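# Move mislabeled shelf cartons to the desk

## Task

On the wall shelf, cartons stand in a row above labels carrying part numbers, and each carton should sit above the label matching its own part number. Take every carton that is above a non-matching label and put it on the desk. Leave the correctly placed cartons exactly where they were, without sliding or rotating them. Nothing may topple or be left leaning, or the task fails. A result that holds only because the robot is still supporting it is not counted. Finish by releasing everything and backing the robot away.

## Robot and tools

ROBOT. A Hello Robot Stretch 3 with a single arm: a two-wheel differential base (0.33 m long, 0.34 m wide), a lift travelling up a mast, and a telescoping arm that reaches out to the robot's RIGHT side. The gripper cannot move forward or back by itself; drive the base for that. The base pivots in place about the point between its drive wheels, 0.05 m behind its front edge. With arm retracted and wrist folded, a spin sweeps a 0.28 m radius; an unfolded level wrist reaches past that circle. Each finger pad can press with only about 25 N, so grip firmly but expect weak holds.

FRAMES. Base frame: origin on the floor between the drive wheels, x forward, y left, z up. hand_pose is reported in it, located where the closed fingertips meet; with all wrist joints at zero its x axis is up, y toward the mast along the arm, z toward the robot's back. Odometry frame = base frame at scene start; base_odometry counts wheel rotation only, so slip shows as travel. Heading is left-positive, -3.142 to 3.142.

execute_actions. Argument "actions" is a list holding one action or nothing (empty list = just read state and pictures). An action may contain:
- "base": exactly one of {"translate_m": d}, a relative straight drive in metres from the current spot, forward positive, -1 to 1; or {"rotate_rad": d}, a relative in-place turn in radians, left/counter-clockwise positive, -3.2 to 3.2. No sideways motion.
- "joints": an object of absolute targets keyed by joint name (one robot, one dict): lift_m 0 to 1.1 (arm height on mast, m); arm_m 0 to 0.52 (extension, m); wrist_yaw_rad -1.345 to 4.42 (0 along the arm, positive swings toward the front, 3.0 folds over the base); wrist_pitch_rad -1.57 to 0.451 (0 level, negative tips fingers down); wrist_roll_rad -2.911 to 2.911 (0 fingers side by side); gripper_m -0.089 to 0.179 (larger = wider; actual fingertip gap is about 0.007 m less when nearly shut, 0.025 m less when wide, zero below 0.007); head_pan_rad -3.953 to 1.73 (0 forward, positive left, -1.57 looks along the arm); head_tilt_rad -1.53 to 0.419 (negative down). Done tolerances: ±0.004 for lift, arm, gripper; ±0.02 yaw, roll, head; ±0.05 pitch.
- "contact_limits": {"arm_m": N}, effort percent 1 to 100 at which the arm motion halts (contact_stop); lower is softer, but too low stops immediately. It also caps arm holding force until the next action.
Base and joint motions begin together and may finish at different times. Omitted joints may keep driving to older targets unseen. Any unknown key or out-of-range number rejects the whole call and nothing moves. "cameras" picks images: head_camera, nav_camera, wrist_camera or all; omitted/null/["all"] gives all, [] gives none. If a result reports a stop, the later motion calls in that same reply are skipped.

wait: {"seconds": 0 to 10}; commands nothing, returns state and images.
zoom_image: {"camera": name, "region": [x0, y0, x1, y1]} in pixels of that camera's latest full image, top-left origin, at most 504 by 504.
finished_scene: {"scene": current scene number}; irreversible, reports success.

RESULT LINES. base_status / joint_status: "done" (base done means wheels turned the commanded amount, slip included), "off_target" (stopped short, may still be pushing), "contact_stop" (arm or lift met firm resistance and went slack until re-commanded; a slack lift can sag under load or be pushed up by closing fingers on a surface), "time_out", "torque_fault" (a wrist servo overloaded and goes limp for 10 s). on_its_own lists uncommanded joints; "held at" is a target, not the position. motor_effort: percent of max, positive toward larger joint values, peak in brackets; readings carry sizeable fixed bias and noise. Positive wheel effort pushes forward. An at-rest effort flagged outside its rest range suggests pushing or a load. turned_by_wheels and turned_by_imu give turning since the last result. base_tilt in degrees (forward, right positive), with up to about 4 degrees fixed error. lidar_m: 12 distances from the base origin, 30-degree sectors starting dead ahead and going counter-clockwise (4th left, 7th back, 10th right), in a plane 0.17 m high, range 0.15 to 12 m, "-" = nothing; misses glass, thin legs and tabletops, and the robot's own parts can block sectors 5, 6, 9, 10. wrist_depth_mm (45 to 1000) and head_depth_mm (280 to 4000, image sideways) are 7x7 median depth grids from top left. contact_limits line shows active, default and maximum values.

CAMERAS. head_camera (896x504) and nav_camera (672x504 fisheye) ride on the head and follow pan/tilt; wrist_camera (644x364) is on the gripper. Calibration lines give K and T_world_to_cam mapping the base frame to the camera; expect small errors, larger for the wrist camera.

SPEED. The base moves fast (0.30 m/s, 1.9 rad/s) only when stowed: lift_m below 0.30, arm_m below 0.03, wrist_yaw_rad above 2.54; otherwise 0.10 m/s and 0.63 rad/s.

GRIPPER. Close to a gripper_m value under the object's width to grasp; smaller squeezes harder, but the stall guard may relax it. Release by opening at least 0.02 beyond the touch value. Readings do not prove a grasp. Send a different value to re-squeeze.

CAUTIONS. Fold or unfold the wrist only with lift_m 0.32 to 0.95, wrist_pitch_rad -0.4, roll near 0; once folded the lift may go down to 0.25. With yaw below -0.4 keep pitch at -0.5 or lower. Pushing on something rigid with the gripper higher than about 0.45 m can tip the robot; a raised contact limit or a repeated push makes it worse. Do not drive while holding, hooking or pressing on fixed objects, and avoid snagging furniture, especially reversing. If tilted, back off in small steps, free the gripper, and drop lift_m to about 0.2 if needed. The base and wrist have no contact stop and will keep shoving. Avoid drops, slams, knocking cartons over and hard hits. The robot keeps holding its last command while you think.

Each tool is called after "Emit:" as a command line: name --argument value for each argument, lists and objects as JSON in quotes; but a table of rows of numbers goes row by row, as --pt "numbers of a row", without its own name.

## Session

Emit:
execute_actions --actions '[]'

Scene clock: 0.00 s.
base_odometry: x=+0.000 y=+0.000 heading=+0.000 (m, m, rad; odometry frame)
turned_by_wheels: +0.000 (rad since the last result)
turned_by_imu: +0.000 (rad since the last result)
base_tilt: forward=+1.9 right=+0.9 (deg)
lidar_m: 1.91 2.30 1.89 2.13 2.06 1.47 1.60 2.26 2.41 2.42 2.10 1.89
head_depth_mm: 1785 1793 1769 1779 1760 1752 1735 / 1828 1847 1827 1843 1822 1796 1810 / 1903 1908 1889 1897 1883 1870 1882 / 1954 1981 1955 1964 1930 1927 1927 / 1989 2038 2025 2010 1996 1986 1975 / 1970 2108 2115 2057 2070 2059 2059 / 2010 2193 2154 2161 2154 2141 2130
base_status: not commanded
joint_positions: lift_m=+0.386 arm_m=-0.002 wrist_yaw_rad=+3.029 wrist_pitch_rad=-0.565 wrist_roll_rad=-0.016 gripper_m=+0.037 head_pan_rad=+0.020 head_tilt_rad=+0.010
joint_status: not commanded
motor_effort: left_wheel=+0 right_wheel=+0 lift_m=+30 arm_m=+0 wrist_yaw_rad=+0 wrist_pitch_rad=+6 wrist_roll_rad=+0 gripper_m=+1 head_pan_rad=+0 head_tilt_rad=+1 (%)
hand_pose: x=+0.0017 y=+0.0596 z=+0.3675 quat_wxyz=(+0.234, +0.684, +0.161, +0.672) (m; base frame)
wrist_depth_mm: - - - - - - - / - - - - - - - / 838 843 870 907 941 937 978 / 704 697 738 728 766 784 798 / 596 607 - 627 639 651 667 / 527 547 - 566 554 564 575 / 474 - - 485 496 496 505
pictures: head_camera (sideways: a quarter turn clockwise sets it upright), nav_camera (sideways: a quarter turn counterclockwise sets it upright), wrist_camera
Images, in order (width x height): head_camera 896x504, nav_camera 672x504, wrist_camera 644x364.

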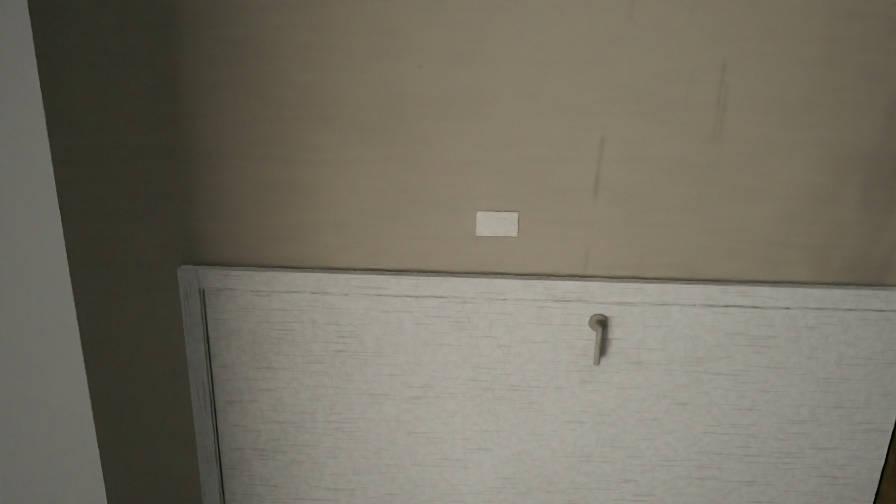

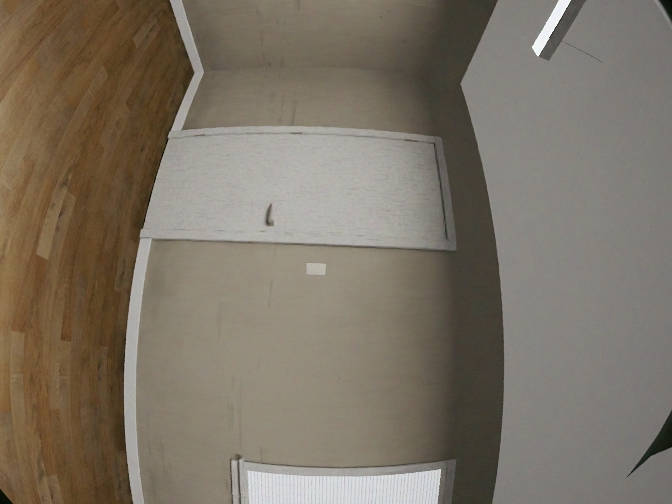

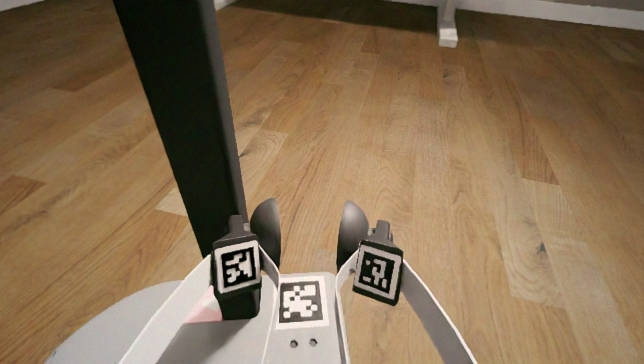

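Look around.

Emit:
execute_actions --actions '[{"joints":{"head_pan_rad":-1.57,"head_tilt_rad":-0.3}}]' --cameras '["head_camera","nav_camera"]'

Emit:
execute_actions --actions '[{"joints":{"head_pan_rad":1.57,"head_tilt_rad":-0.3}}]' --cameras '["head_camera","nav_camera"]'

Emit:
execute_actions --actions '[{"joints":{"head_pan_rad":-3.14,"head_tilt_rad":-0.3}}]' --cameras '["head_camera","nav_camera"]'

Scene clock: 4.60 s.
base_odometry: x=+0.000 y=+0.000 heading=+0.000 (m, m, rad; odometry frame)
turned_by_wheels: +0.000 (rad since the last result)
turned_by_imu: -0.001 (rad since the last result)
base_tilt: forward=+1.9 right=+0.8 (deg)
lidar_m: 1.90 2.30 1.89 2.13 2.05 1.47 1.61 2.26 2.41 2.42 2.10 1.89
head_depth_mm: 2051 2132 2235 2136 2477 2074 1630 / 2134 2244 2308 2295 2514 2097 1617 / 2182 2272 2398 2532 2572 2061 1616 / 2242 2363 2468 2628 2698 2055 1612 / 2338 2438 2565 2713 2755 2038 1591 / 2398 2538 2657 2823 2768 2045 1600 / 2478 2617 2778 2941 2754 2017 1576
base_status: not commanded
joint_positions: lift_m=+0.386 arm_m=-0.002 wrist_yaw_rad=+3.029 wrist_pitch_rad=-0.565 wrist_roll_rad=-0.016 gripper_m=+0.037 head_pan_rad=-1.563 head_tilt_rad=-0.296
joint_status: all done
motor_effort: left_wheel=+0(0) right_wheel=+0(1) lift_m=+29(29) arm_m=+0(0) wrist_yaw_rad=+0(1) wrist_pitch_rad=+7(7) wrist_roll_rad=+0(0) gripper_m=+1(0) head_pan_rad=-5(48) head_tilt_rad=-1(23) (%)
hand_pose: x=+0.0017 y=+0.0596 z=+0.3675 quat_wxyz=(+0.234, +0.684, +0.161, +0.672) (m; base frame)
wrist_depth_mm: - - - - - - - / - - - - - - - / 828 857 903 884 923 965 986 / 684 714 745 739 759 773 805 / 590 601 - 627 658 645 674 / 520 536 - 558 560 570 572 / 478 - - - 485 498 505
pictures: head_camera (sideways: a quarter turn clockwise sets it upright), nav_camera (sideways: a quarter turn counterclockwise sets it upright)
camera_calibration (this result's frames):
head_camera: T_world_to_cam=[[-0.0304608, 0.262339, -0.964495, 1.26987], [0.999532, 0.0108365, -0.0286198, 0.0374643], [0.00294365, -0.964915, -0.262546, 0.303302], [0, 0, 0, 1]] pos_world=[0.000341719, -0.0408829, 1.30549]
nav_camera: T_world_to_cam=[[0.0362614, -0.254939, 0.966277, -1.21691], [-0.99901, 0.0156985, 0.0416316, 0.00383939], [-0.0257826, -0.96683, -0.254117, 0.292812], [0, 0, 0, 1]] pos_world=[0.055512, -0.0271985, 1.25012]
Images, in order (width x height): head_camera 896x504, nav_camera 672x504.

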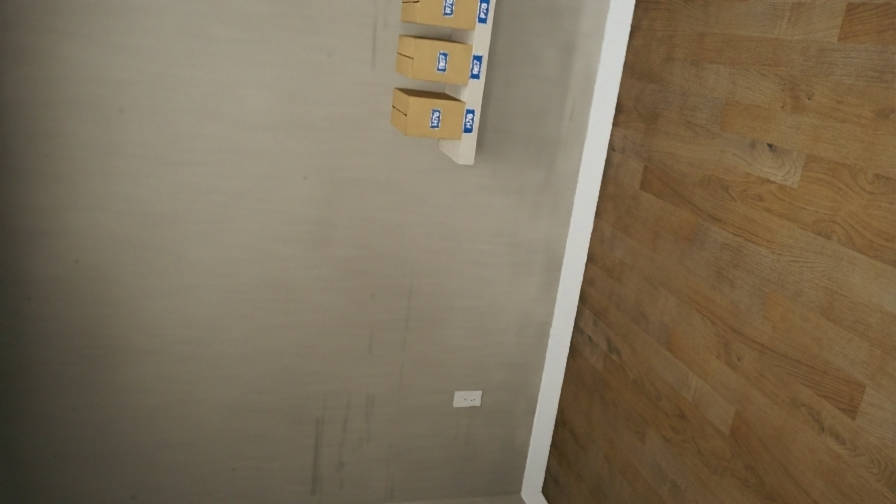

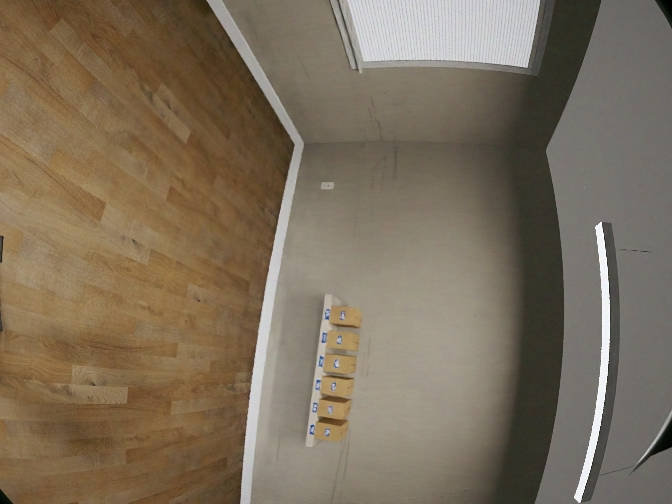

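Scene clock: 6.67 s.
base_odometry: x=+0.000 y=+0.000 heading=+0.000 (m, m, rad; odometry frame)
turned_by_wheels: +0.000 (rad since the last result)
turned_by_imu: +0.000 (rad since the last result)
base_tilt: forward=+2.0 right=+0.7 (deg)
lidar_m: 1.91 2.29 1.89 2.14 2.05 1.47 1.61 2.26 2.41 2.42 2.09 1.89
head_depth_mm: 1982 2065 2139 2139 2399 2097 1626 / 2041 2115 2243 2098 2436 2094 1618 / 2097 2187 2351 2088 2518 2078 1622 / 2149 2233 2379 2058 2576 2074 1597 / 2197 2306 2479 2210 2686 2035 1609 / 2295 2413 2540 2194 2663 2026 1601 / 2380 2483 2669 2753 2756 2025 1583
base_status: not commanded
joint_positions: lift_m=+0.386 arm_m=-0.002 wrist_yaw_rad=+3.029 wrist_pitch_rad=-0.565 wrist_roll_rad=-0.016 gripper_m=+0.037 head_pan_rad=+1.563 head_tilt_rad=-0.296
joint_status: all done
motor_effort: left_wheel=+0(0) right_wheel=+0(1) lift_m=+30(30) arm_m=+0(1) wrist_yaw_rad=+0(0) wrist_pitch_rad=+7(6) wrist_roll_rad=+0(0) gripper_m=+1(1) head_pan_rad=+4(46) head_tilt_rad=-1(4) (%)
hand_pose: x=+0.0017 y=+0.0596 z=+0.3675 quat_wxyz=(+0.234, +0.684, +0.161, +0.672) (m; base frame)
wrist_depth_mm: - - - - - - - / - - - - - - - / 815 849 901 913 912 951 969 / 699 708 752 743 754 799 805 / 591 601 - 609 649 665 671 / 522 544 - 563 563 566 577 / 470 - - - 490 497 507
pictures: head_camera (sideways: a quarter turn clockwise sets it upright), nav_camera (sideways: a quarter turn counterclockwise sets it upright)
camera_calibration (this result's frames):
head_camera: T_world_to_cam=[[0.026243, -0.262813, -0.96449, 1.26952], [-0.999577, 0.00521903, -0.0286198, 0.0496589], [0.0125553, 0.964833, -0.262564, 0.303267], [0, 0, 0, 1]] pos_world=[0.0125142, 0.0407852, 1.30549]
nav_camera: T_world_to_cam=[[-0.0321617, 0.255506, 0.966272, -1.21649], [0.998629, -0.031742, 0.041632, -0.00834682], [0.0413086, 0.966286, -0.254135, 0.292427], [0, 0, 0, 1]] pos_world=[-0.0428687, 0.0279877, 1.25012]
Images, in order (width x height): head_camera 896x504, nav_camera 672x504.

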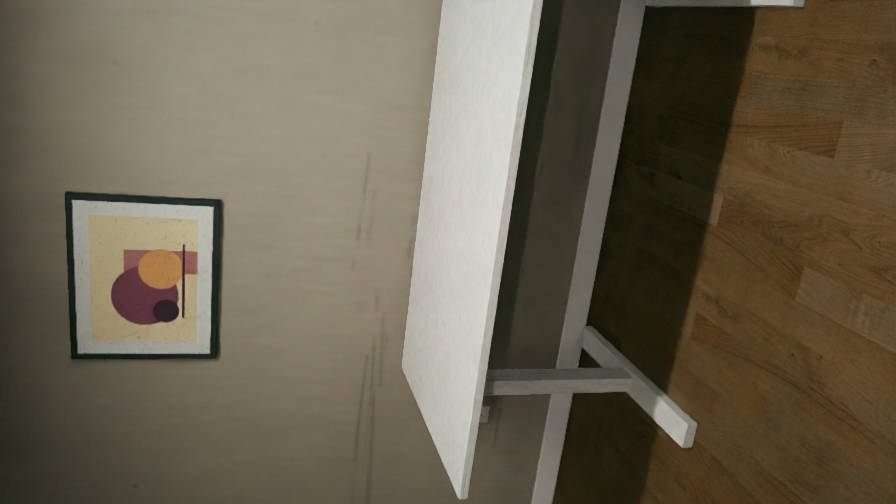

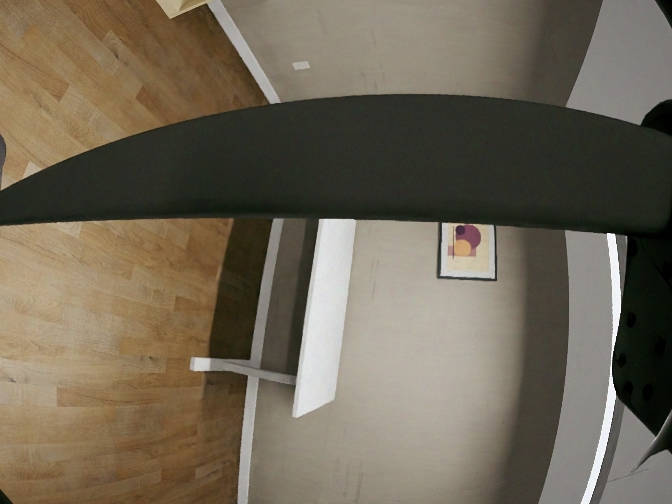

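Scene clock: 9.43 s.
base_odometry: x=+0.000 y=+0.000 heading=+0.000 (m, m, rad; odometry frame)
turned_by_wheels: +0.000 (rad since the last result)
turned_by_imu: -0.001 (rad since the last result)
base_tilt: forward=+2.0 right=+0.8 (deg)
lidar_m: 1.90 2.29 1.89 2.14 2.05 1.47 1.61 2.27 2.41 2.42 2.10 1.89
head_depth_mm: 1584 1650 1720 1826 1742 1740 1622 / 1626 1703 1768 1867 1817 1735 1637 / 1694 1762 1834 1924 1840 1809 1602 / 1728 1810 1914 1991 1879 1856 1610 / 1791 1866 1965 2064 2198 1928 1603 / 1849 1944 2035 2161 2282 2017 1588 / 1914 2017 2126 2231 2371 2001 1583
base_status: not commanded
joint_positions: lift_m=+0.386 arm_m=-0.002 wrist_yaw_rad=+3.029 wrist_pitch_rad=-0.565 wrist_roll_rad=-0.016 gripper_m=+0.037 head_pan_rad=-3.133 head_tilt_rad=-0.296
joint_status: all done
motor_effort: left_wheel=+1(1) right_wheel=+0(1) lift_m=+29(29) arm_m=+0(0) wrist_yaw_rad=+0(0) wrist_pitch_rad=+7(7) wrist_roll_rad=+1(0) gripper_m=+1(0) head_pan_rad=-4(48) head_tilt_rad=-2(2) (%)
hand_pose: x=+0.0017 y=+0.0596 z=+0.3675 quat_wxyz=(+0.234, +0.684, +0.161, +0.672) (m; base frame)
wrist_depth_mm: - - - - - - - / - - - - - - - / 850 845 882 891 923 961 975 / 694 711 747 753 751 772 782 / 604 607 - 634 645 654 668 / 512 540 - 562 557 572 577 / 474 - - - 485 499 500
pictures: head_camera (sideways: a quarter turn clockwise sets it upright), nav_camera (sideways: a quarter turn counterclockwise sets it upright)
camera_calibration (this result's frames):
head_camera: T_world_to_cam=[[0.262495, 0.0306705, -0.964446, 1.26802], [0.0116349, -0.999523, -0.0286193, 0.0434898], [-0.964863, -0.00370885, -0.262726, 0.30944], [0, 0, 0, 1]] pos_world=[-0.0347881, 0.00572585, 1.30548]
nav_camera: T_world_to_cam=[[-0.25509, -0.0364652, 0.966229, -1.21507], [0.014898, 0.999022, 0.041636, -0.00235122], [-0.966803, 0.0250159, -0.254297, 0.298787], [0, 0, 0, 1]] pos_world=[-0.0210496, -0.0494334, 1.25012]
Images, in order (width x height): head_camera 896x504, nav_camera 672x504.

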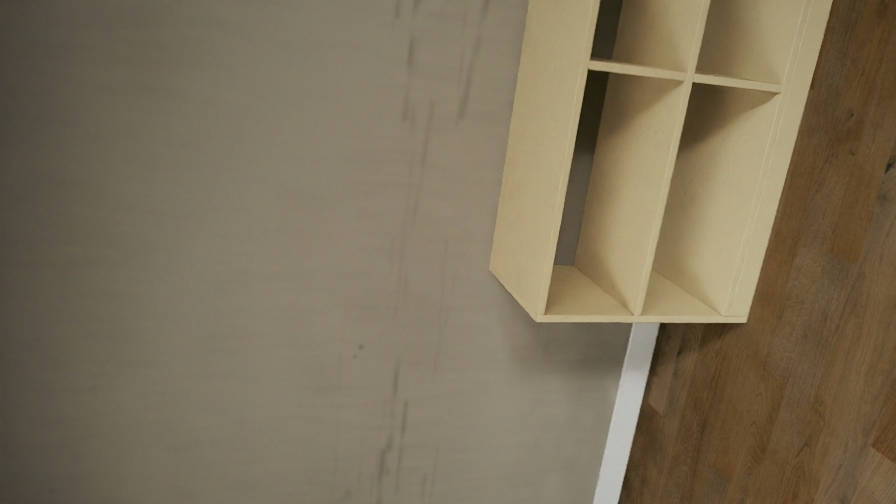

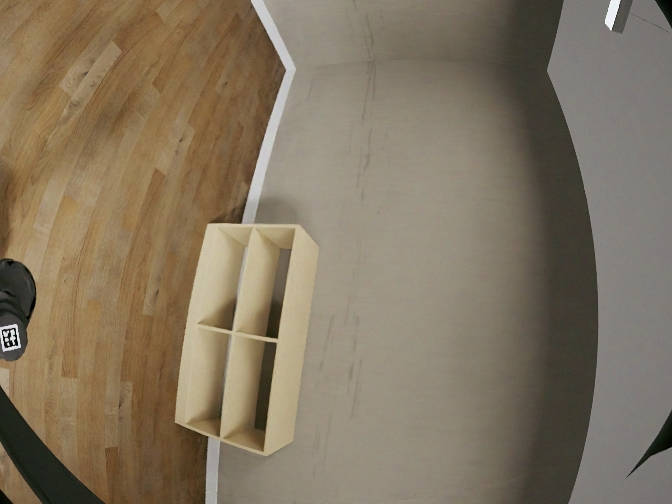

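Emit:
execute_actions --actions '[{"base":{"rotate_rad":-1.83},"joints":{"head_pan_rad":0,"head_tilt_rad":-0.4,"lift_m":0.28}}]' --cameras '["head_camera"]'

Emit:
execute_actions --actions '[{"base":{"translate_m":1.0}}]'

Scene clock: 20.93 s.
base_odometry: x=+0.000 y=+0.000 heading=-1.830 (m, m, rad; odometry frame)
turned_by_wheels: -1.830 (rad since the last result)
turned_by_imu: -1.850 (rad since the last result)
base_tilt: forward=+1.8 right=+0.8 (deg)
lidar_m: 2.41 2.47 1.93 1.89 2.00 2.37 1.89 2.14 1.57 1.85 1.61 2.45
head_depth_mm: 2054 2182 2282 2476 2397 1836 1481 / 2049 2210 2297 2515 2394 1840 1484 / 2082 2220 2288 2523 2390 1818 1474 / 2089 2222 2324 2562 2382 1802 1466 / 2100 2232 2299 2554 2354 1818 1460 / 2133 2254 2397 2564 2320 1802 1452 / 2141 2268 2410 2636 2310 1790 1452
base_status: done
joint_positions: lift_m=+0.281 arm_m=-0.002 wrist_yaw_rad=+3.029 wrist_pitch_rad=-0.565 wrist_roll_rad=-0.016 gripper_m=+0.037 head_pan_rad=-0.007 head_tilt_rad=-0.395
joint_status: all done
motor_effort: left_wheel=+3(17) right_wheel=-2(9) lift_m=+13(28) arm_m=+0(0) wrist_yaw_rad=+0(0) wrist_pitch_rad=+7(7) wrist_roll_rad=+0(1) gripper_m=+0(0) head_pan_rad=+4(47) head_tilt_rad=-2(12) (%)
hand_pose: x=+0.0017 y=+0.0596 z=+0.2619 quat_wxyz=(+0.234, +0.684, +0.161, +0.672) (m; base frame)
wrist_depth_mm: - - - - - - - / 824 834 866 894 938 973 - / 668 668 717 690 727 748 773 / 544 555 591 582 604 617 622 / 471 508 - - 509 514 535 / - - - - 443 447 456 / - - - - 386 393 401
pictures: head_camera (sideways: a quarter turn clockwise sets it upright)
camera_calibration (this result's frames):
head_camera: T_world_to_cam=[[-0.357253, -0.0257882, -0.933652, 1.23159], [0.00154089, 0.999601, -0.0281994, 0.0430011], [0.934007, -0.011513, -0.35707, 0.420642], [0, 0, 0, 1]] pos_world=[0.0470398, -0.00638059, 1.30129]
Images, in order (width x height): head_camera 896x504.

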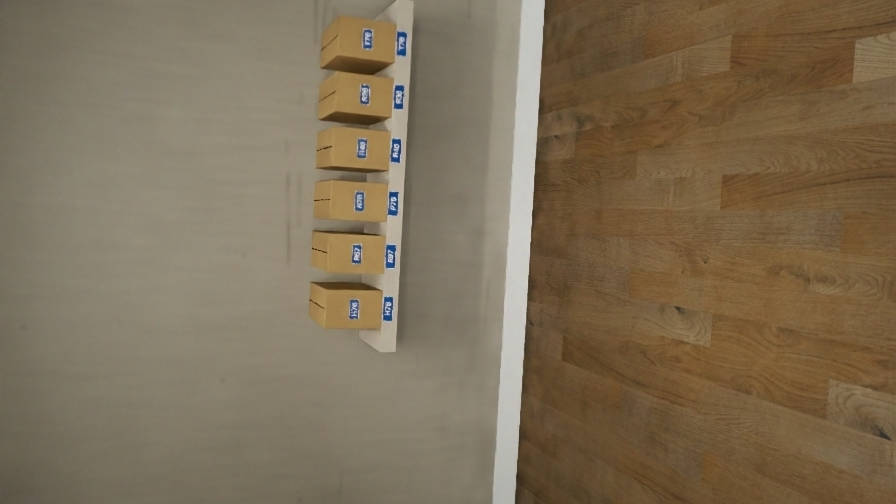

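Scene clock: 26.03 s.
base_odometry: x=-0.256 y=-0.967 heading=-1.830 (m, m, rad; odometry frame)
turned_by_wheels: +0.000 (rad since the last result)
turned_by_imu: +0.003 (rad since the last result)
base_tilt: forward=+2.1 right=+0.8 (deg)
lidar_m: 1.42 1.53 1.83 1.80 1.93 2.81 2.87 2.19 1.60 1.95 1.85 1.44
head_depth_mm: 1195 1272 1358 1337 1276 1678 1490 / 1207 1275 1369 1350 1324 1708 1484 / 1213 1287 1374 1401 1614 1700 1468 / 1216 1310 1389 1339 1606 1697 1463 / 1222 1307 1386 1272 1608 1712 1465 / 1238 1306 1407 1504 1616 1728 1462 / 1236 1316 1417 1522 1639 1741 1450
base_status: done
joint_positions: lift_m=+0.281 arm_m=-0.002 wrist_yaw_rad=+3.029 wrist_pitch_rad=-0.565 wrist_roll_rad=-0.016 gripper_m=+0.037 head_pan_rad=-0.007 head_tilt_rad=-0.396
joint_status: not commanded
motor_effort: left_wheel=+3(15) right_wheel=-2(8) lift_m=+12(13) arm_m=-1(1) wrist_yaw_rad=+0(0) wrist_pitch_rad=+7(7) wrist_roll_rad=+1(0) gripper_m=-1(0) head_pan_rad=+4(4) head_tilt_rad=-2(2) (%)
hand_pose: x=+0.0017 y=+0.0596 z=+0.2619 quat_wxyz=(+0.234, +0.684, +0.161, +0.672) (m; base frame)
wrist_depth_mm: - - - - - - - / 820 838 904 916 953 989 - / 657 665 691 706 710 760 786 / 550 557 595 584 613 627 632 / 473 504 - - 507 520 526 / - - - - 441 449 450 / - - - - 380 393 401
pictures: head_camera (sideways: a quarter turn clockwise sets it upright), nav_camera (sideways: a quarter turn counterclockwise sets it upright), wrist_camera
camera_calibration (this result's frames):
head_camera: T_world_to_cam=[[-0.357693, -0.0258549, -0.933481, 1.23137], [0.00133231, 0.999602, -0.0281967, 0.0429988], [0.933838, -0.0113294, -0.357516, 0.421222], [0, 0, 0, 1]] pos_world=[0.0470407, -0.0063726, 1.30127]
nav_camera: T_world_to_cam=[[0.350595, 0.0317644, 0.935988, -1.17927], [-0.0264258, -0.998691, 0.0437907, -0.00489879], [0.936154, -0.040087, -0.349296, 0.410818], [0, 0, 0, 1]] pos_world=[0.0287281, 0.0490351, 1.2475]
wrist_camera: T_world_to_cam=[[0.99102, -0.123138, 0.0521191, -0.0110867], [-0.0447487, -0.67273, -0.738534, 0.26159], [0.126004, 0.72957, -0.672199, 0.29742], [0, 0, 0, 1]] pos_world=[-0.0147831, -0.0423747, 0.393696]
Images, in order (width x height): head_camera 896x504, nav_camera 672x504, wrist_camera 644x364.

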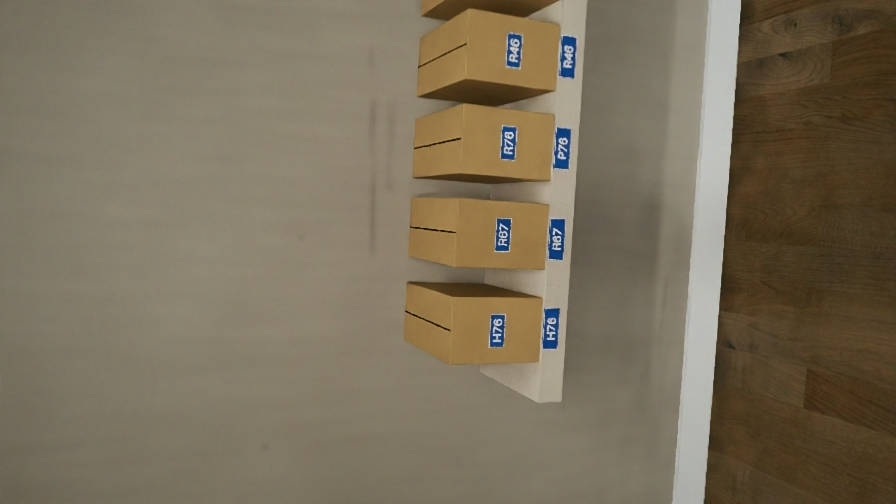

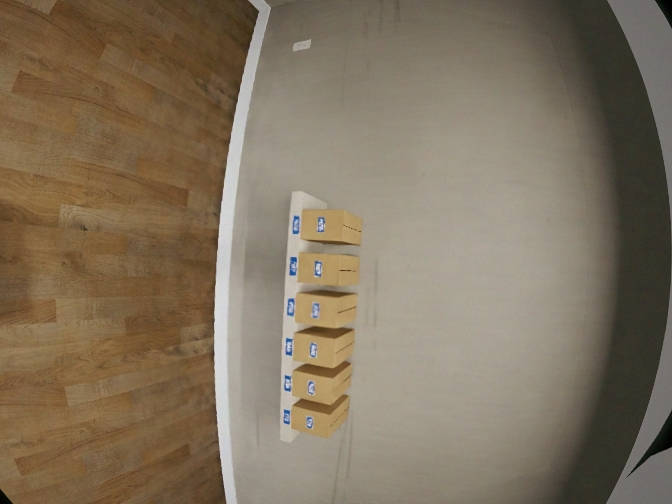

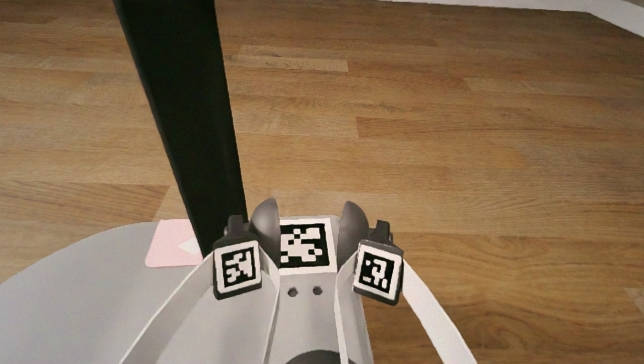

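Emit:
execute_actions --actions '[{"joints":{"head_pan_rad":-0.3}}]' --cameras '["head_camera"]'

Scene clock: 28.40 s.
base_odometry: x=-0.256 y=-0.967 heading=-1.830 (m, m, rad; odometry frame)
turned_by_wheels: +0.000 (rad since the last result)
turned_by_imu: +0.000 (rad since the last result)
base_tilt: forward=+2.0 right=+0.8 (deg)
lidar_m: 1.42 1.52 1.83 1.80 1.93 2.81 2.87 2.19 1.60 1.95 1.84 1.44
head_depth_mm: 1323 1420 1533 1629 1809 1834 1480 / 1299 1388 1495 1366 1756 1830 1479 / 1272 1363 1461 1350 1694 1791 1466 / 1239 1336 1433 1313 1656 1752 1467 / 1225 1298 1396 1317 1617 1712 1462 / 1197 1275 1361 1307 1573 1668 1444 / 1177 1245 1333 1383 1287 1641 1448
base_status: not commanded
joint_positions: lift_m=+0.281 arm_m=-0.002 wrist_yaw_rad=+3.029 wrist_pitch_rad=-0.565 wrist_roll_rad=-0.016 gripper_m=+0.037 head_pan_rad=-0.293 head_tilt_rad=-0.396
joint_status: all done
motor_effort: left_wheel=+3(3) right_wheel=-2(2) lift_m=+12(13) arm_m=+0(1) wrist_yaw_rad=+0(0) wrist_pitch_rad=+6(7) wrist_roll_rad=+1(0) gripper_m=-1(1) head_pan_rad=-5(31) head_tilt_rad=-2(2) (%)
hand_pose: x=+0.0017 y=+0.0596 z=+0.2619 quat_wxyz=(+0.234, +0.684, +0.161, +0.672) (m; base frame)
wrist_depth_mm: - - - - - - - / 843 843 891 920 954 971 - / 659 663 706 704 722 746 790 / 547 548 585 582 601 609 632 / 473 506 - - 509 511 528 / - - - - 440 449 456 / - - - - 388 395 400
pictures: head_camera (sideways: a quarter turn clockwise sets it upright)
camera_calibration (this result's frames):
head_camera: T_world_to_cam=[[-0.350474, 0.0760287, -0.933481, 1.23133], [0.28307, 0.958685, -0.0281967, 0.0412802], [0.892771, -0.274123, -0.357516, 0.421473], [0, 0, 0, 1]] pos_world=[0.0435838, -0.0176555, 1.30127]
Images, in order (width x height): head_camera 896x504.

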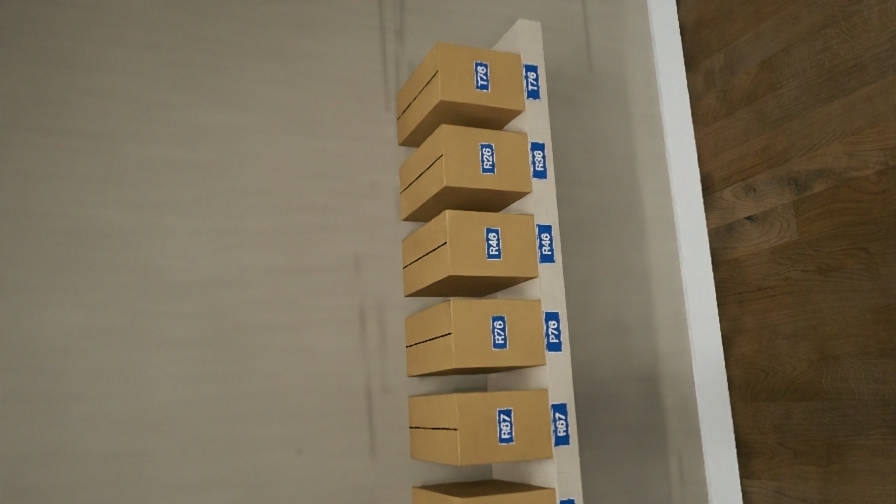

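Emit:
zoom_image --camera "head_camera" --region '[440, 40, 600, 270]'

Emit:
zoom_image --camera "head_camera" --region '[440, 270, 600, 500]'

Region (440, 40, 600, 270) of head_camera's 896x504 image, scaled by 2.191, with more detail than that image has; it fills the left 351 columns of this view, and the rest is white.

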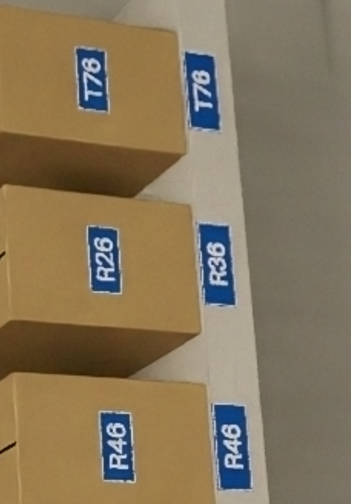

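Region (440, 270, 600, 500) of head_camera's 896x504 image, scaled by 2.191, with more detail than that image has; it fills the left 351 columns of this view, and the rest is white.

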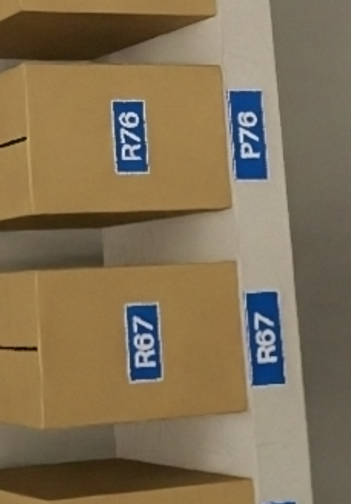

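Emit:
execute_actions --actions '[{"base":{"translate_m":0.6}}]' --cameras '[]'

Emit:
execute_actions --actions '[{"base":{"rotate_rad":1.59},"joints":{"head_pan_rad":-1.57,"head_tilt_rad":-0.7}}]' --cameras '[]'

Emit:
execute_actions --actions '[{"base":{"translate_m":-0.22},"joints":{"lift_m":0.85,"wrist_pitch_rad":-0.4}}]' --cameras '[]'

Emit:
execute_actions --actions '[{"joints":{"wrist_yaw_rad":0,"gripper_m":0.179}}]'

Scene clock: 42.63 s.
base_odometry: x=-0.410 y=-1.547 heading=-1.830 (m, m, rad; odometry frame)
turned_by_wheels: +0.000 (rad since the last result)
turned_by_imu: +0.001 (rad since the last result)
base_tilt: forward=+2.0 right=+0.8 (deg)
lidar_m: 0.83 0.89 1.31 1.74 1.87 2.77 3.43 2.23 1.87 2.00 1.08 0.84
head_depth_mm: 757 807 870 940 925 768 1250 / 741 791 848 919 877 759 1208 / 723 775 826 890 912 728 786 / 710 757 812 870 865 718 762 / 697 741 793 848 888 697 734 / 684 725 778 832 861 679 719 / 671 712 759 812 857 831 716
base_status: done
joint_positions: lift_m=+0.281 arm_m=-0.002 wrist_yaw_rad=+3.029 wrist_pitch_rad=-0.565 wrist_roll_rad=-0.016 gripper_m=+0.037 head_pan_rad=-0.293 head_tilt_rad=-0.396
joint_status: not commanded
motor_effort: left_wheel=+3(14) right_wheel=-2(7) lift_m=+12(13) arm_m=+0(0) wrist_yaw_rad=+0(0) wrist_pitch_rad=+6(6) wrist_roll_rad=+1(0) gripper_m=-1(1) head_pan_rad=-5(5) head_tilt_rad=-2(2) (%)
hand_pose: x=+0.0017 y=+0.0596 z=+0.2619 quat_wxyz=(+0.234, +0.684, +0.161, +0.672) (m; base frame)
wrist_depth_mm: - - - - - - 967 / 823 828 873 922 936 - 899 / 653 670 697 701 755 758 778 / 543 554 589 599 611 615 636 / 476 511 - - 511 519 526 / - - - - 441 446 452 / - - - - 384 396 397
pictures: none
No camera images: the call's "cameras" was empty. Leave "cameras" out to get every camera's image.

Scene clock: 44.90 s.
base_odometry: x=-0.410 y=-1.547 heading=-0.240 (m, m, rad; odometry frame)
turned_by_wheels: +1.590 (rad since the last result)
turned_by_imu: +1.605 (rad since the last result)
base_tilt: forward=+1.9 right=+0.8 (deg)
lidar_m: 1.74 1.88 2.82 3.66 2.23 1.88 2.00 1.07 0.84 0.83 0.89 1.33
head_depth_mm: 689 764 854 743 778 1335 1232 / 697 777 861 806 822 1342 1229 / 702 785 867 739 805 1353 1220 / 711 791 876 923 849 1370 1220 / 720 802 874 752 827 1374 1214 / 722 811 916 989 859 1391 1208 / 732 819 927 1066 1265 1382 1204
base_status: done
joint_positions: lift_m=+0.281 arm_m=-0.002 wrist_yaw_rad=+3.029 wrist_pitch_rad=-0.565 wrist_roll_rad=-0.016 gripper_m=+0.037 head_pan_rad=-1.563 head_tilt_rad=-0.691
joint_status: all done
motor_effort: left_wheel=-3(13) right_wheel=+3(14) lift_m=+13(13) arm_m=+0(0) wrist_yaw_rad=+0(0) wrist_pitch_rad=+7(7) wrist_roll_rad=+1(1) gripper_m=+0(0) head_pan_rad=-4(45) head_tilt_rad=-3(23) (%)
hand_pose: x=+0.0017 y=+0.0596 z=+0.2619 quat_wxyz=(+0.234, +0.684, +0.161, +0.672) (m; base frame)
wrist_depth_mm: - - - - - - - / 831 835 904 905 935 998 - / 666 678 692 726 729 755 773 / 545 563 591 587 599 622 626 / 473 514 - - 517 518 533 / - - - - 439 453 453 / - - - - 388 394 398
pictures: none
No camera images: the call's "cameras" was empty. Leave "cameras" out to get every camera's image.

Scene clock: 50.90 s.
base_odometry: x=-0.623 y=-1.494 heading=-0.240 (m, m, rad; odometry frame)
turned_by_wheels: +0.000 (rad since the last result)
turned_by_imu: -0.002 (rad since the last result)
base_tilt: forward=+2.0 right=+0.7 (deg)
lidar_m: 1.96 2.11 3.10 3.47 2.13 1.70 1.79 1.03 0.82 0.80 0.87 1.30
head_depth_mm: 669 745 837 744 764 1268 - / 677 753 847 763 762 1278 - / 681 759 842 783 803 1350 - / 688 770 857 730 779 1339 - / 696 778 864 773 823 1377 - / 704 784 870 733 808 1358 1237 / 708 794 867 786 839 1359 1193
base_status: done
joint_positions: lift_m=+0.849 arm_m=-0.002 wrist_yaw_rad=+3.029 wrist_pitch_rad=-0.418 wrist_roll_rad=-0.016 gripper_m=+0.037 head_pan_rad=-1.563 head_tilt_rad=-0.691
joint_status: all done
motor_effort: left_wheel=-3(14) right_wheel=+3(7) lift_m=+45(48) arm_m=+0(0) wrist_yaw_rad=+0(0) wrist_pitch_rad=+9(9) wrist_roll_rad=+0(0) gripper_m=+1(0) head_pan_rad=-3(5) head_tilt_rad=-3(4) (%)
hand_pose: x=+0.0040 y=+0.0803 z=+0.8620 quat_wxyz=(+0.185, +0.693, +0.109, +0.688) (m; base frame)
wrist_depth_mm: - - - - - - - / - - - - - - - / - - - - - - - / - - - - - - - / - - - - - - - / - - - - - - - / 965 971 989 - - - -
pictures: none
No camera images: the call's "cameras" was empty. Leave "cameras" out to get every camera's image.

Scene clock: 53.43 s.
base_odometry: x=-0.623 y=-1.494 heading=-0.240 (m, m, rad; odometry frame)
turned_by_wheels: +0.000 (rad since the last result)
turned_by_imu: +0.000 (rad since the last result)
base_tilt: forward=+2.0 right=+0.8 (deg)
lidar_m: 1.96 2.10 3.11 3.48 2.13 1.70 1.79 1.03 0.82 0.81 0.87 1.30
head_depth_mm: 668 743 835 745 763 1263 - / 676 756 845 763 757 1274 - / 686 760 842 784 792 1350 - / 687 768 856 731 770 - - / 696 777 859 776 811 1362 1212 / 704 784 872 734 805 1363 1207 / 709 794 865 785 838 1356 1212
base_status: not commanded
joint_positions: lift_m=+0.849 arm_m=-0.002 wrist_yaw_rad=+0.003 wrist_pitch_rad=-0.418 wrist_roll_rad=-0.016 gripper_m=+0.134 head_pan_rad=-1.563 head_tilt_rad=-0.691
joint_status: gripper_m off_target (ended at +0.134, target +0.179); the others done
motor_effort: left_wheel=-3(3) right_wheel=+3(3) lift_m=+45(45) arm_m=-1(1) wrist_yaw_rad=-2(2) wrist_pitch_rad=+9(9) wrist_roll_rad=+1(0) gripper_m=+100(100) head_pan_rad=-4(4) head_tilt_rad=-4(3) (%)
hand_pose: x=-0.0208 y=-0.3671 z=+0.8620 quat_wxyz=(+0.698, +0.149, -0.686, -0.145) (m; base frame)
wrist_depth_mm: 564 543 524 508 488 478 466 / 603 491 527 538 520 514 508 / 380 382 375 372 411 422 408 / 442 414 399 373 364 344 336 / 483 455 440 415 419 389 366 / - 965 913 881 448 418 406 / 946 964 993 960 947 928 828
pictures: head_camera (sideways: a quarter turn clockwise sets it upright), nav_camera (sideways: a quarter turn counterclockwise sets it upright), wrist_camera
camera_calibration (this result's frames):
head_camera: T_world_to_cam=[[-0.0330772, 0.613735, -0.788819, 1.04072], [0.999452, 0.0213132, -0.025327, 0.0331638], [0.00126818, -0.789225, -0.614103, 0.760772], [0, 0, 0, 1]] pos_world=[0.00031365, -0.0390139, 1.28897]
nav_camera: T_world_to_cam=[[0.0388899, -0.607591, 0.793297, -0.991269], [-0.998867, -0.00184127, 0.0475573, -0.00385288], [-0.0274347, -0.794248, -0.606974, 0.751979], [0, 0, 0, 1]] pos_world=[0.0553322, -0.00503569, 1.24299]
wrist_camera: T_world_to_cam=[[-0.998634, 0.0153147, 0.0499574, -0.0613807], [-0.0329298, 0.55787, -0.829275, 0.9469], [-0.0405698, -0.829787, -0.556603, 0.33936], [0, 0, 0, 1]] pos_world=[-0.0163478, -0.24571, 0.977196]
Images, in order (width x height): head_camera 896x504, nav_camera 672x504, wrist_camera 644x364.

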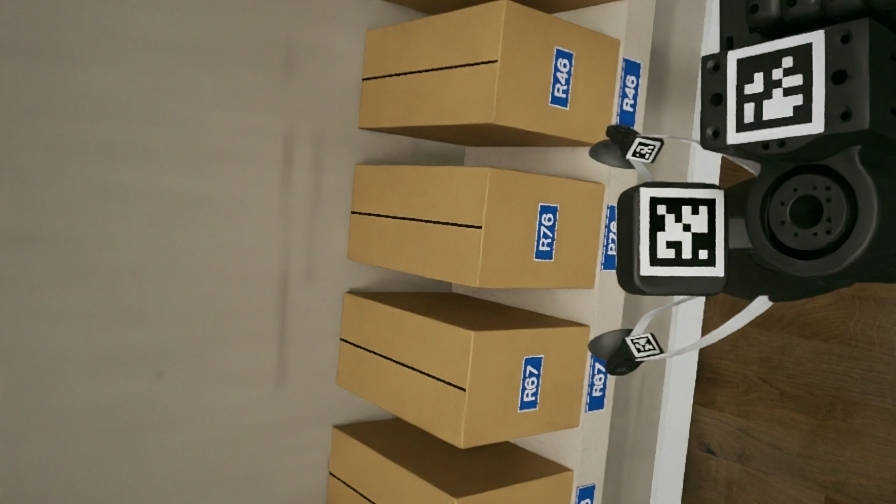

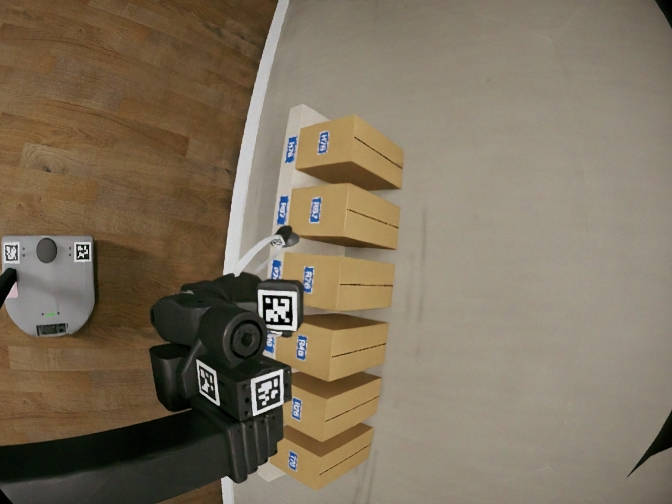

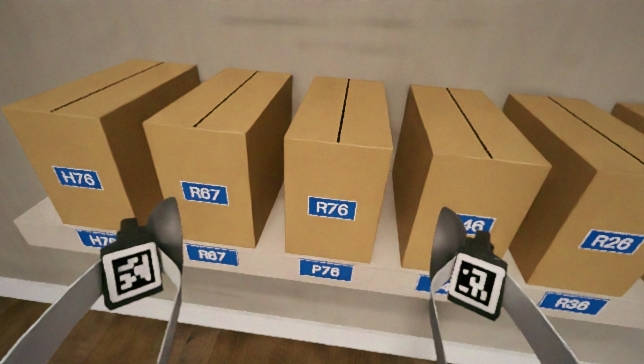

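Emit:
execute_actions --actions '[{"joints":{"wrist_pitch_rad":0,"gripper_m":0.13,"lift_m":0.70,"head_tilt_rad":-0.8}}]'

Scene clock: 65.83 s.
base_odometry: x=-0.623 y=-1.494 heading=-0.240 (m, m, rad; odometry frame)
turned_by_wheels: +0.000 (rad since the last result)
turned_by_imu: -0.001 (rad since the last result)
base_tilt: forward=+1.9 right=+0.8 (deg)
lidar_m: 1.96 2.11 3.13 3.48 2.13 1.70 1.78 1.03 0.82 0.81 0.87 1.30
head_depth_mm: 685 772 833 714 832 1350 1248 / 691 784 833 724 1282 1335 - / 699 791 819 758 1321 1338 - / 707 803 823 730 1322 - - / 714 811 815 786 1345 1317 1174 / 721 820 787 754 1379 1322 1162 / 730 829 812 814 1404 1324 1164
base_status: not commanded
joint_positions: lift_m=+0.701 arm_m=-0.002 wrist_yaw_rad=+0.003 wrist_pitch_rad=-0.021 wrist_roll_rad=-0.016 gripper_m=+0.130 head_pan_rad=-1.563 head_tilt_rad=-0.789
joint_status: all done
motor_effort: left_wheel=-2(2) right_wheel=+3(3) lift_m=+13(42) arm_m=-1(0) wrist_yaw_rad=-2(2) wrist_pitch_rad=+11(10) wrist_roll_rad=+0(1) gripper_m=+0(100) head_pan_rad=-4(3) head_tilt_rad=-5(16) (%)
hand_pose: x=-0.0207 y=-0.3984 z=+0.8101 quat_wxyz=(+0.713, +0.009, -0.701, -0.007) (m; base frame)
wrist_depth_mm: 568 566 545 524 517 503 485 / 598 581 565 543 531 510 497 / 600 573 576 561 543 528 514 / 350 340 336 324 368 309 349 / 362 370 344 333 356 310 306 / 376 - 357 343 339 318 322 / 687 374 361 349 340 331 322
pictures: head_camera (sideways: a quarter turn clockwise sets it upright), nav_camera (sideways: a quarter turn counterclockwise sets it upright), wrist_camera
camera_calibration (this result's frames):
head_camera: T_world_to_cam=[[-0.0336475, 0.687962, -0.724966, 0.957499], [0.999433, 0.0237243, -0.0238729, 0.0312677], [0.000775717, -0.725359, -0.688371, 0.857379], [0, 0, 0, 1]] pos_world=[0.00030239, -0.0375571, 1.2851]
nav_camera: T_world_to_cam=[[0.0394638, -0.682286, 0.73002, -0.908795], [-0.998831, -0.00652069, 0.0479011, -0.00429458], [-0.027922, -0.731057, -0.681745, 0.849244], [0, 0, 0, 1]] pos_world=[0.0552876, 0.0007591, 1.24261]
wrist_camera: T_world_to_cam=[[-0.998688, 0.0331347, 0.0390313, -0.0422488], [-0.0318931, 0.193758, -0.980531, 0.898812], [-0.0400522, -0.98049, -0.192447, -0.0704877], [0, 0, 0, 1]] pos_world=[-0.0163506, -0.241865, 0.869397]
Images, in order (width x height): head_camera 896x504, nav_camera 672x504, wrist_camera 644x364.

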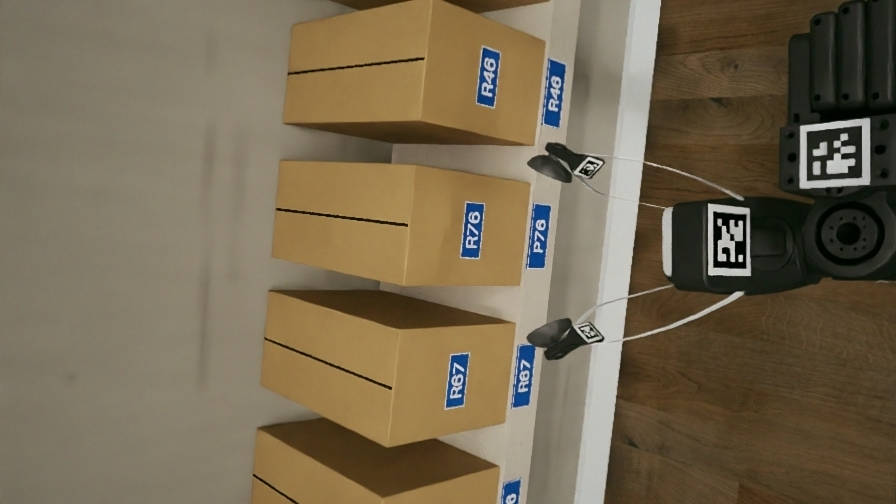

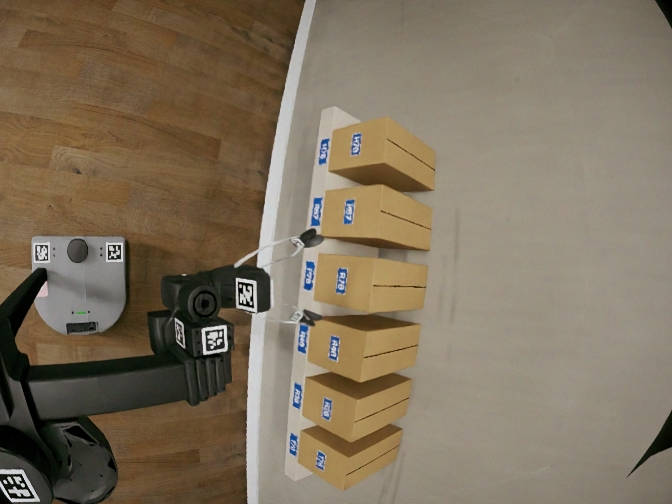

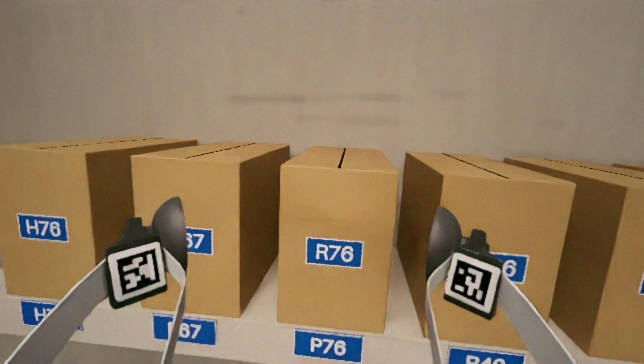

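Emit:
execute_actions --actions '[{"base":{"translate_m":-0.024},"joints":{"lift_m":0.63,"arm_m":0.1}}]'

Scene clock: 73.57 s.
base_odometry: x=-0.647 y=-1.489 heading=-0.240 (m, m, rad; odometry frame)
turned_by_wheels: +0.000 (rad since the last result)
turned_by_imu: -0.001 (rad since the last result)
base_tilt: forward=+2.0 right=+0.9 (deg)
lidar_m: 1.98 2.13 3.16 3.50 2.13 1.68 1.76 1.03 0.81 0.80 0.87 1.29
head_depth_mm: 681 771 832 729 831 1355 1189 / 689 782 803 712 1266 1391 - / 696 790 857 788 1319 - 1141 / 705 800 792 724 833 - 1159 / 711 806 842 793 1364 1327 1164 / 718 819 785 752 1374 1320 1160 / 724 826 831 809 1407 1314 1156
base_status: done
joint_positions: lift_m=+0.631 arm_m=+0.100 wrist_yaw_rad=+0.002 wrist_pitch_rad=-0.020 wrist_roll_rad=-0.016 gripper_m=+0.130 head_pan_rad=-1.563 head_tilt_rad=-0.790
joint_status: all done
motor_effort: left_wheel=-2(9) right_wheel=+3(5) lift_m=+12(13) arm_m=+3(5) wrist_yaw_rad=-2(2) wrist_pitch_rad=+10(11) wrist_roll_rad=+0(0) gripper_m=-1(0) head_pan_rad=-5(5) head_tilt_rad=-5(5) (%)
hand_pose: x=-0.0209 y=-0.5003 z=+0.7402 quat_wxyz=(+0.713, +0.008, -0.701, -0.007) (m; base frame)
wrist_depth_mm: 468 454 443 432 421 412 399 / 222 218 451 440 432 424 407 / 226 221 215 207 246 196 190 / 234 227 221 213 238 201 196 / 244 234 230 220 307 208 201 / 251 - 238 228 250 211 208 / 253 247 241 232 228 221 215
pictures: head_camera (sideways: a quarter turn clockwise sets it upright), nav_camera (sideways: a quarter turn counterclockwise sets it upright), wrist_camera
camera_calibration (this result's frames):
head_camera: T_world_to_cam=[[-0.0336442, 0.688115, -0.724821, 0.95731], [0.999434, 0.0237228, -0.0238695, 0.0312633], [0.000769846, -0.725214, -0.688523, 0.857578], [0, 0, 0, 1]] pos_world=[0.000302116, -0.0375536, 1.28509]
nav_camera: T_world_to_cam=[[0.0394606, -0.68244, 0.729876, -0.908608], [-0.998831, -0.00652424, 0.0479013, -0.00429489], [-0.0279279, -0.730913, -0.681899, 0.849444], [0, 0, 0, 1]] pos_world=[0.0552875, 0.00077127, 1.24261]
wrist_camera: T_world_to_cam=[[-0.998662, 0.0339511, 0.0390081, -0.0359199], [-0.0317384, 0.193148, -0.980656, 0.849877], [-0.0408287, -0.980582, -0.191812, -0.184458], [0, 0, 0, 1]] pos_world=[-0.0164293, -0.343809, 0.799457]
Images, in order (width x height): head_camera 896x504, nav_camera 672x504, wrist_camera 644x364.

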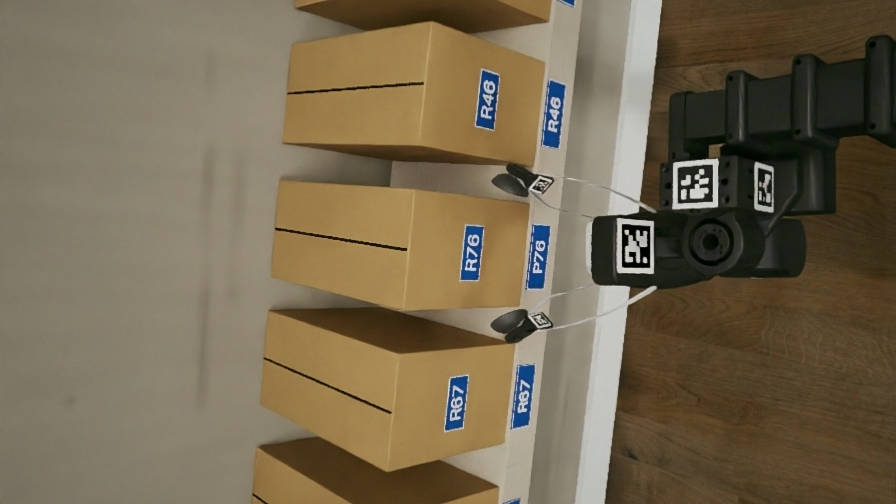

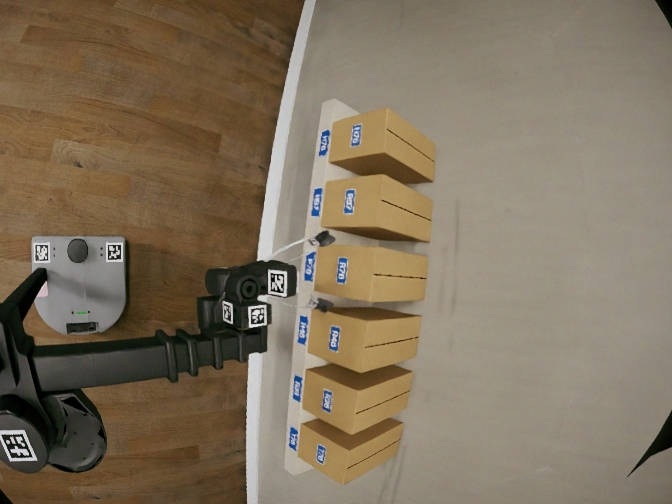

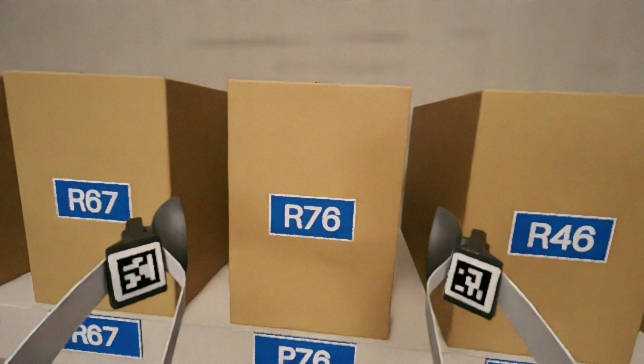

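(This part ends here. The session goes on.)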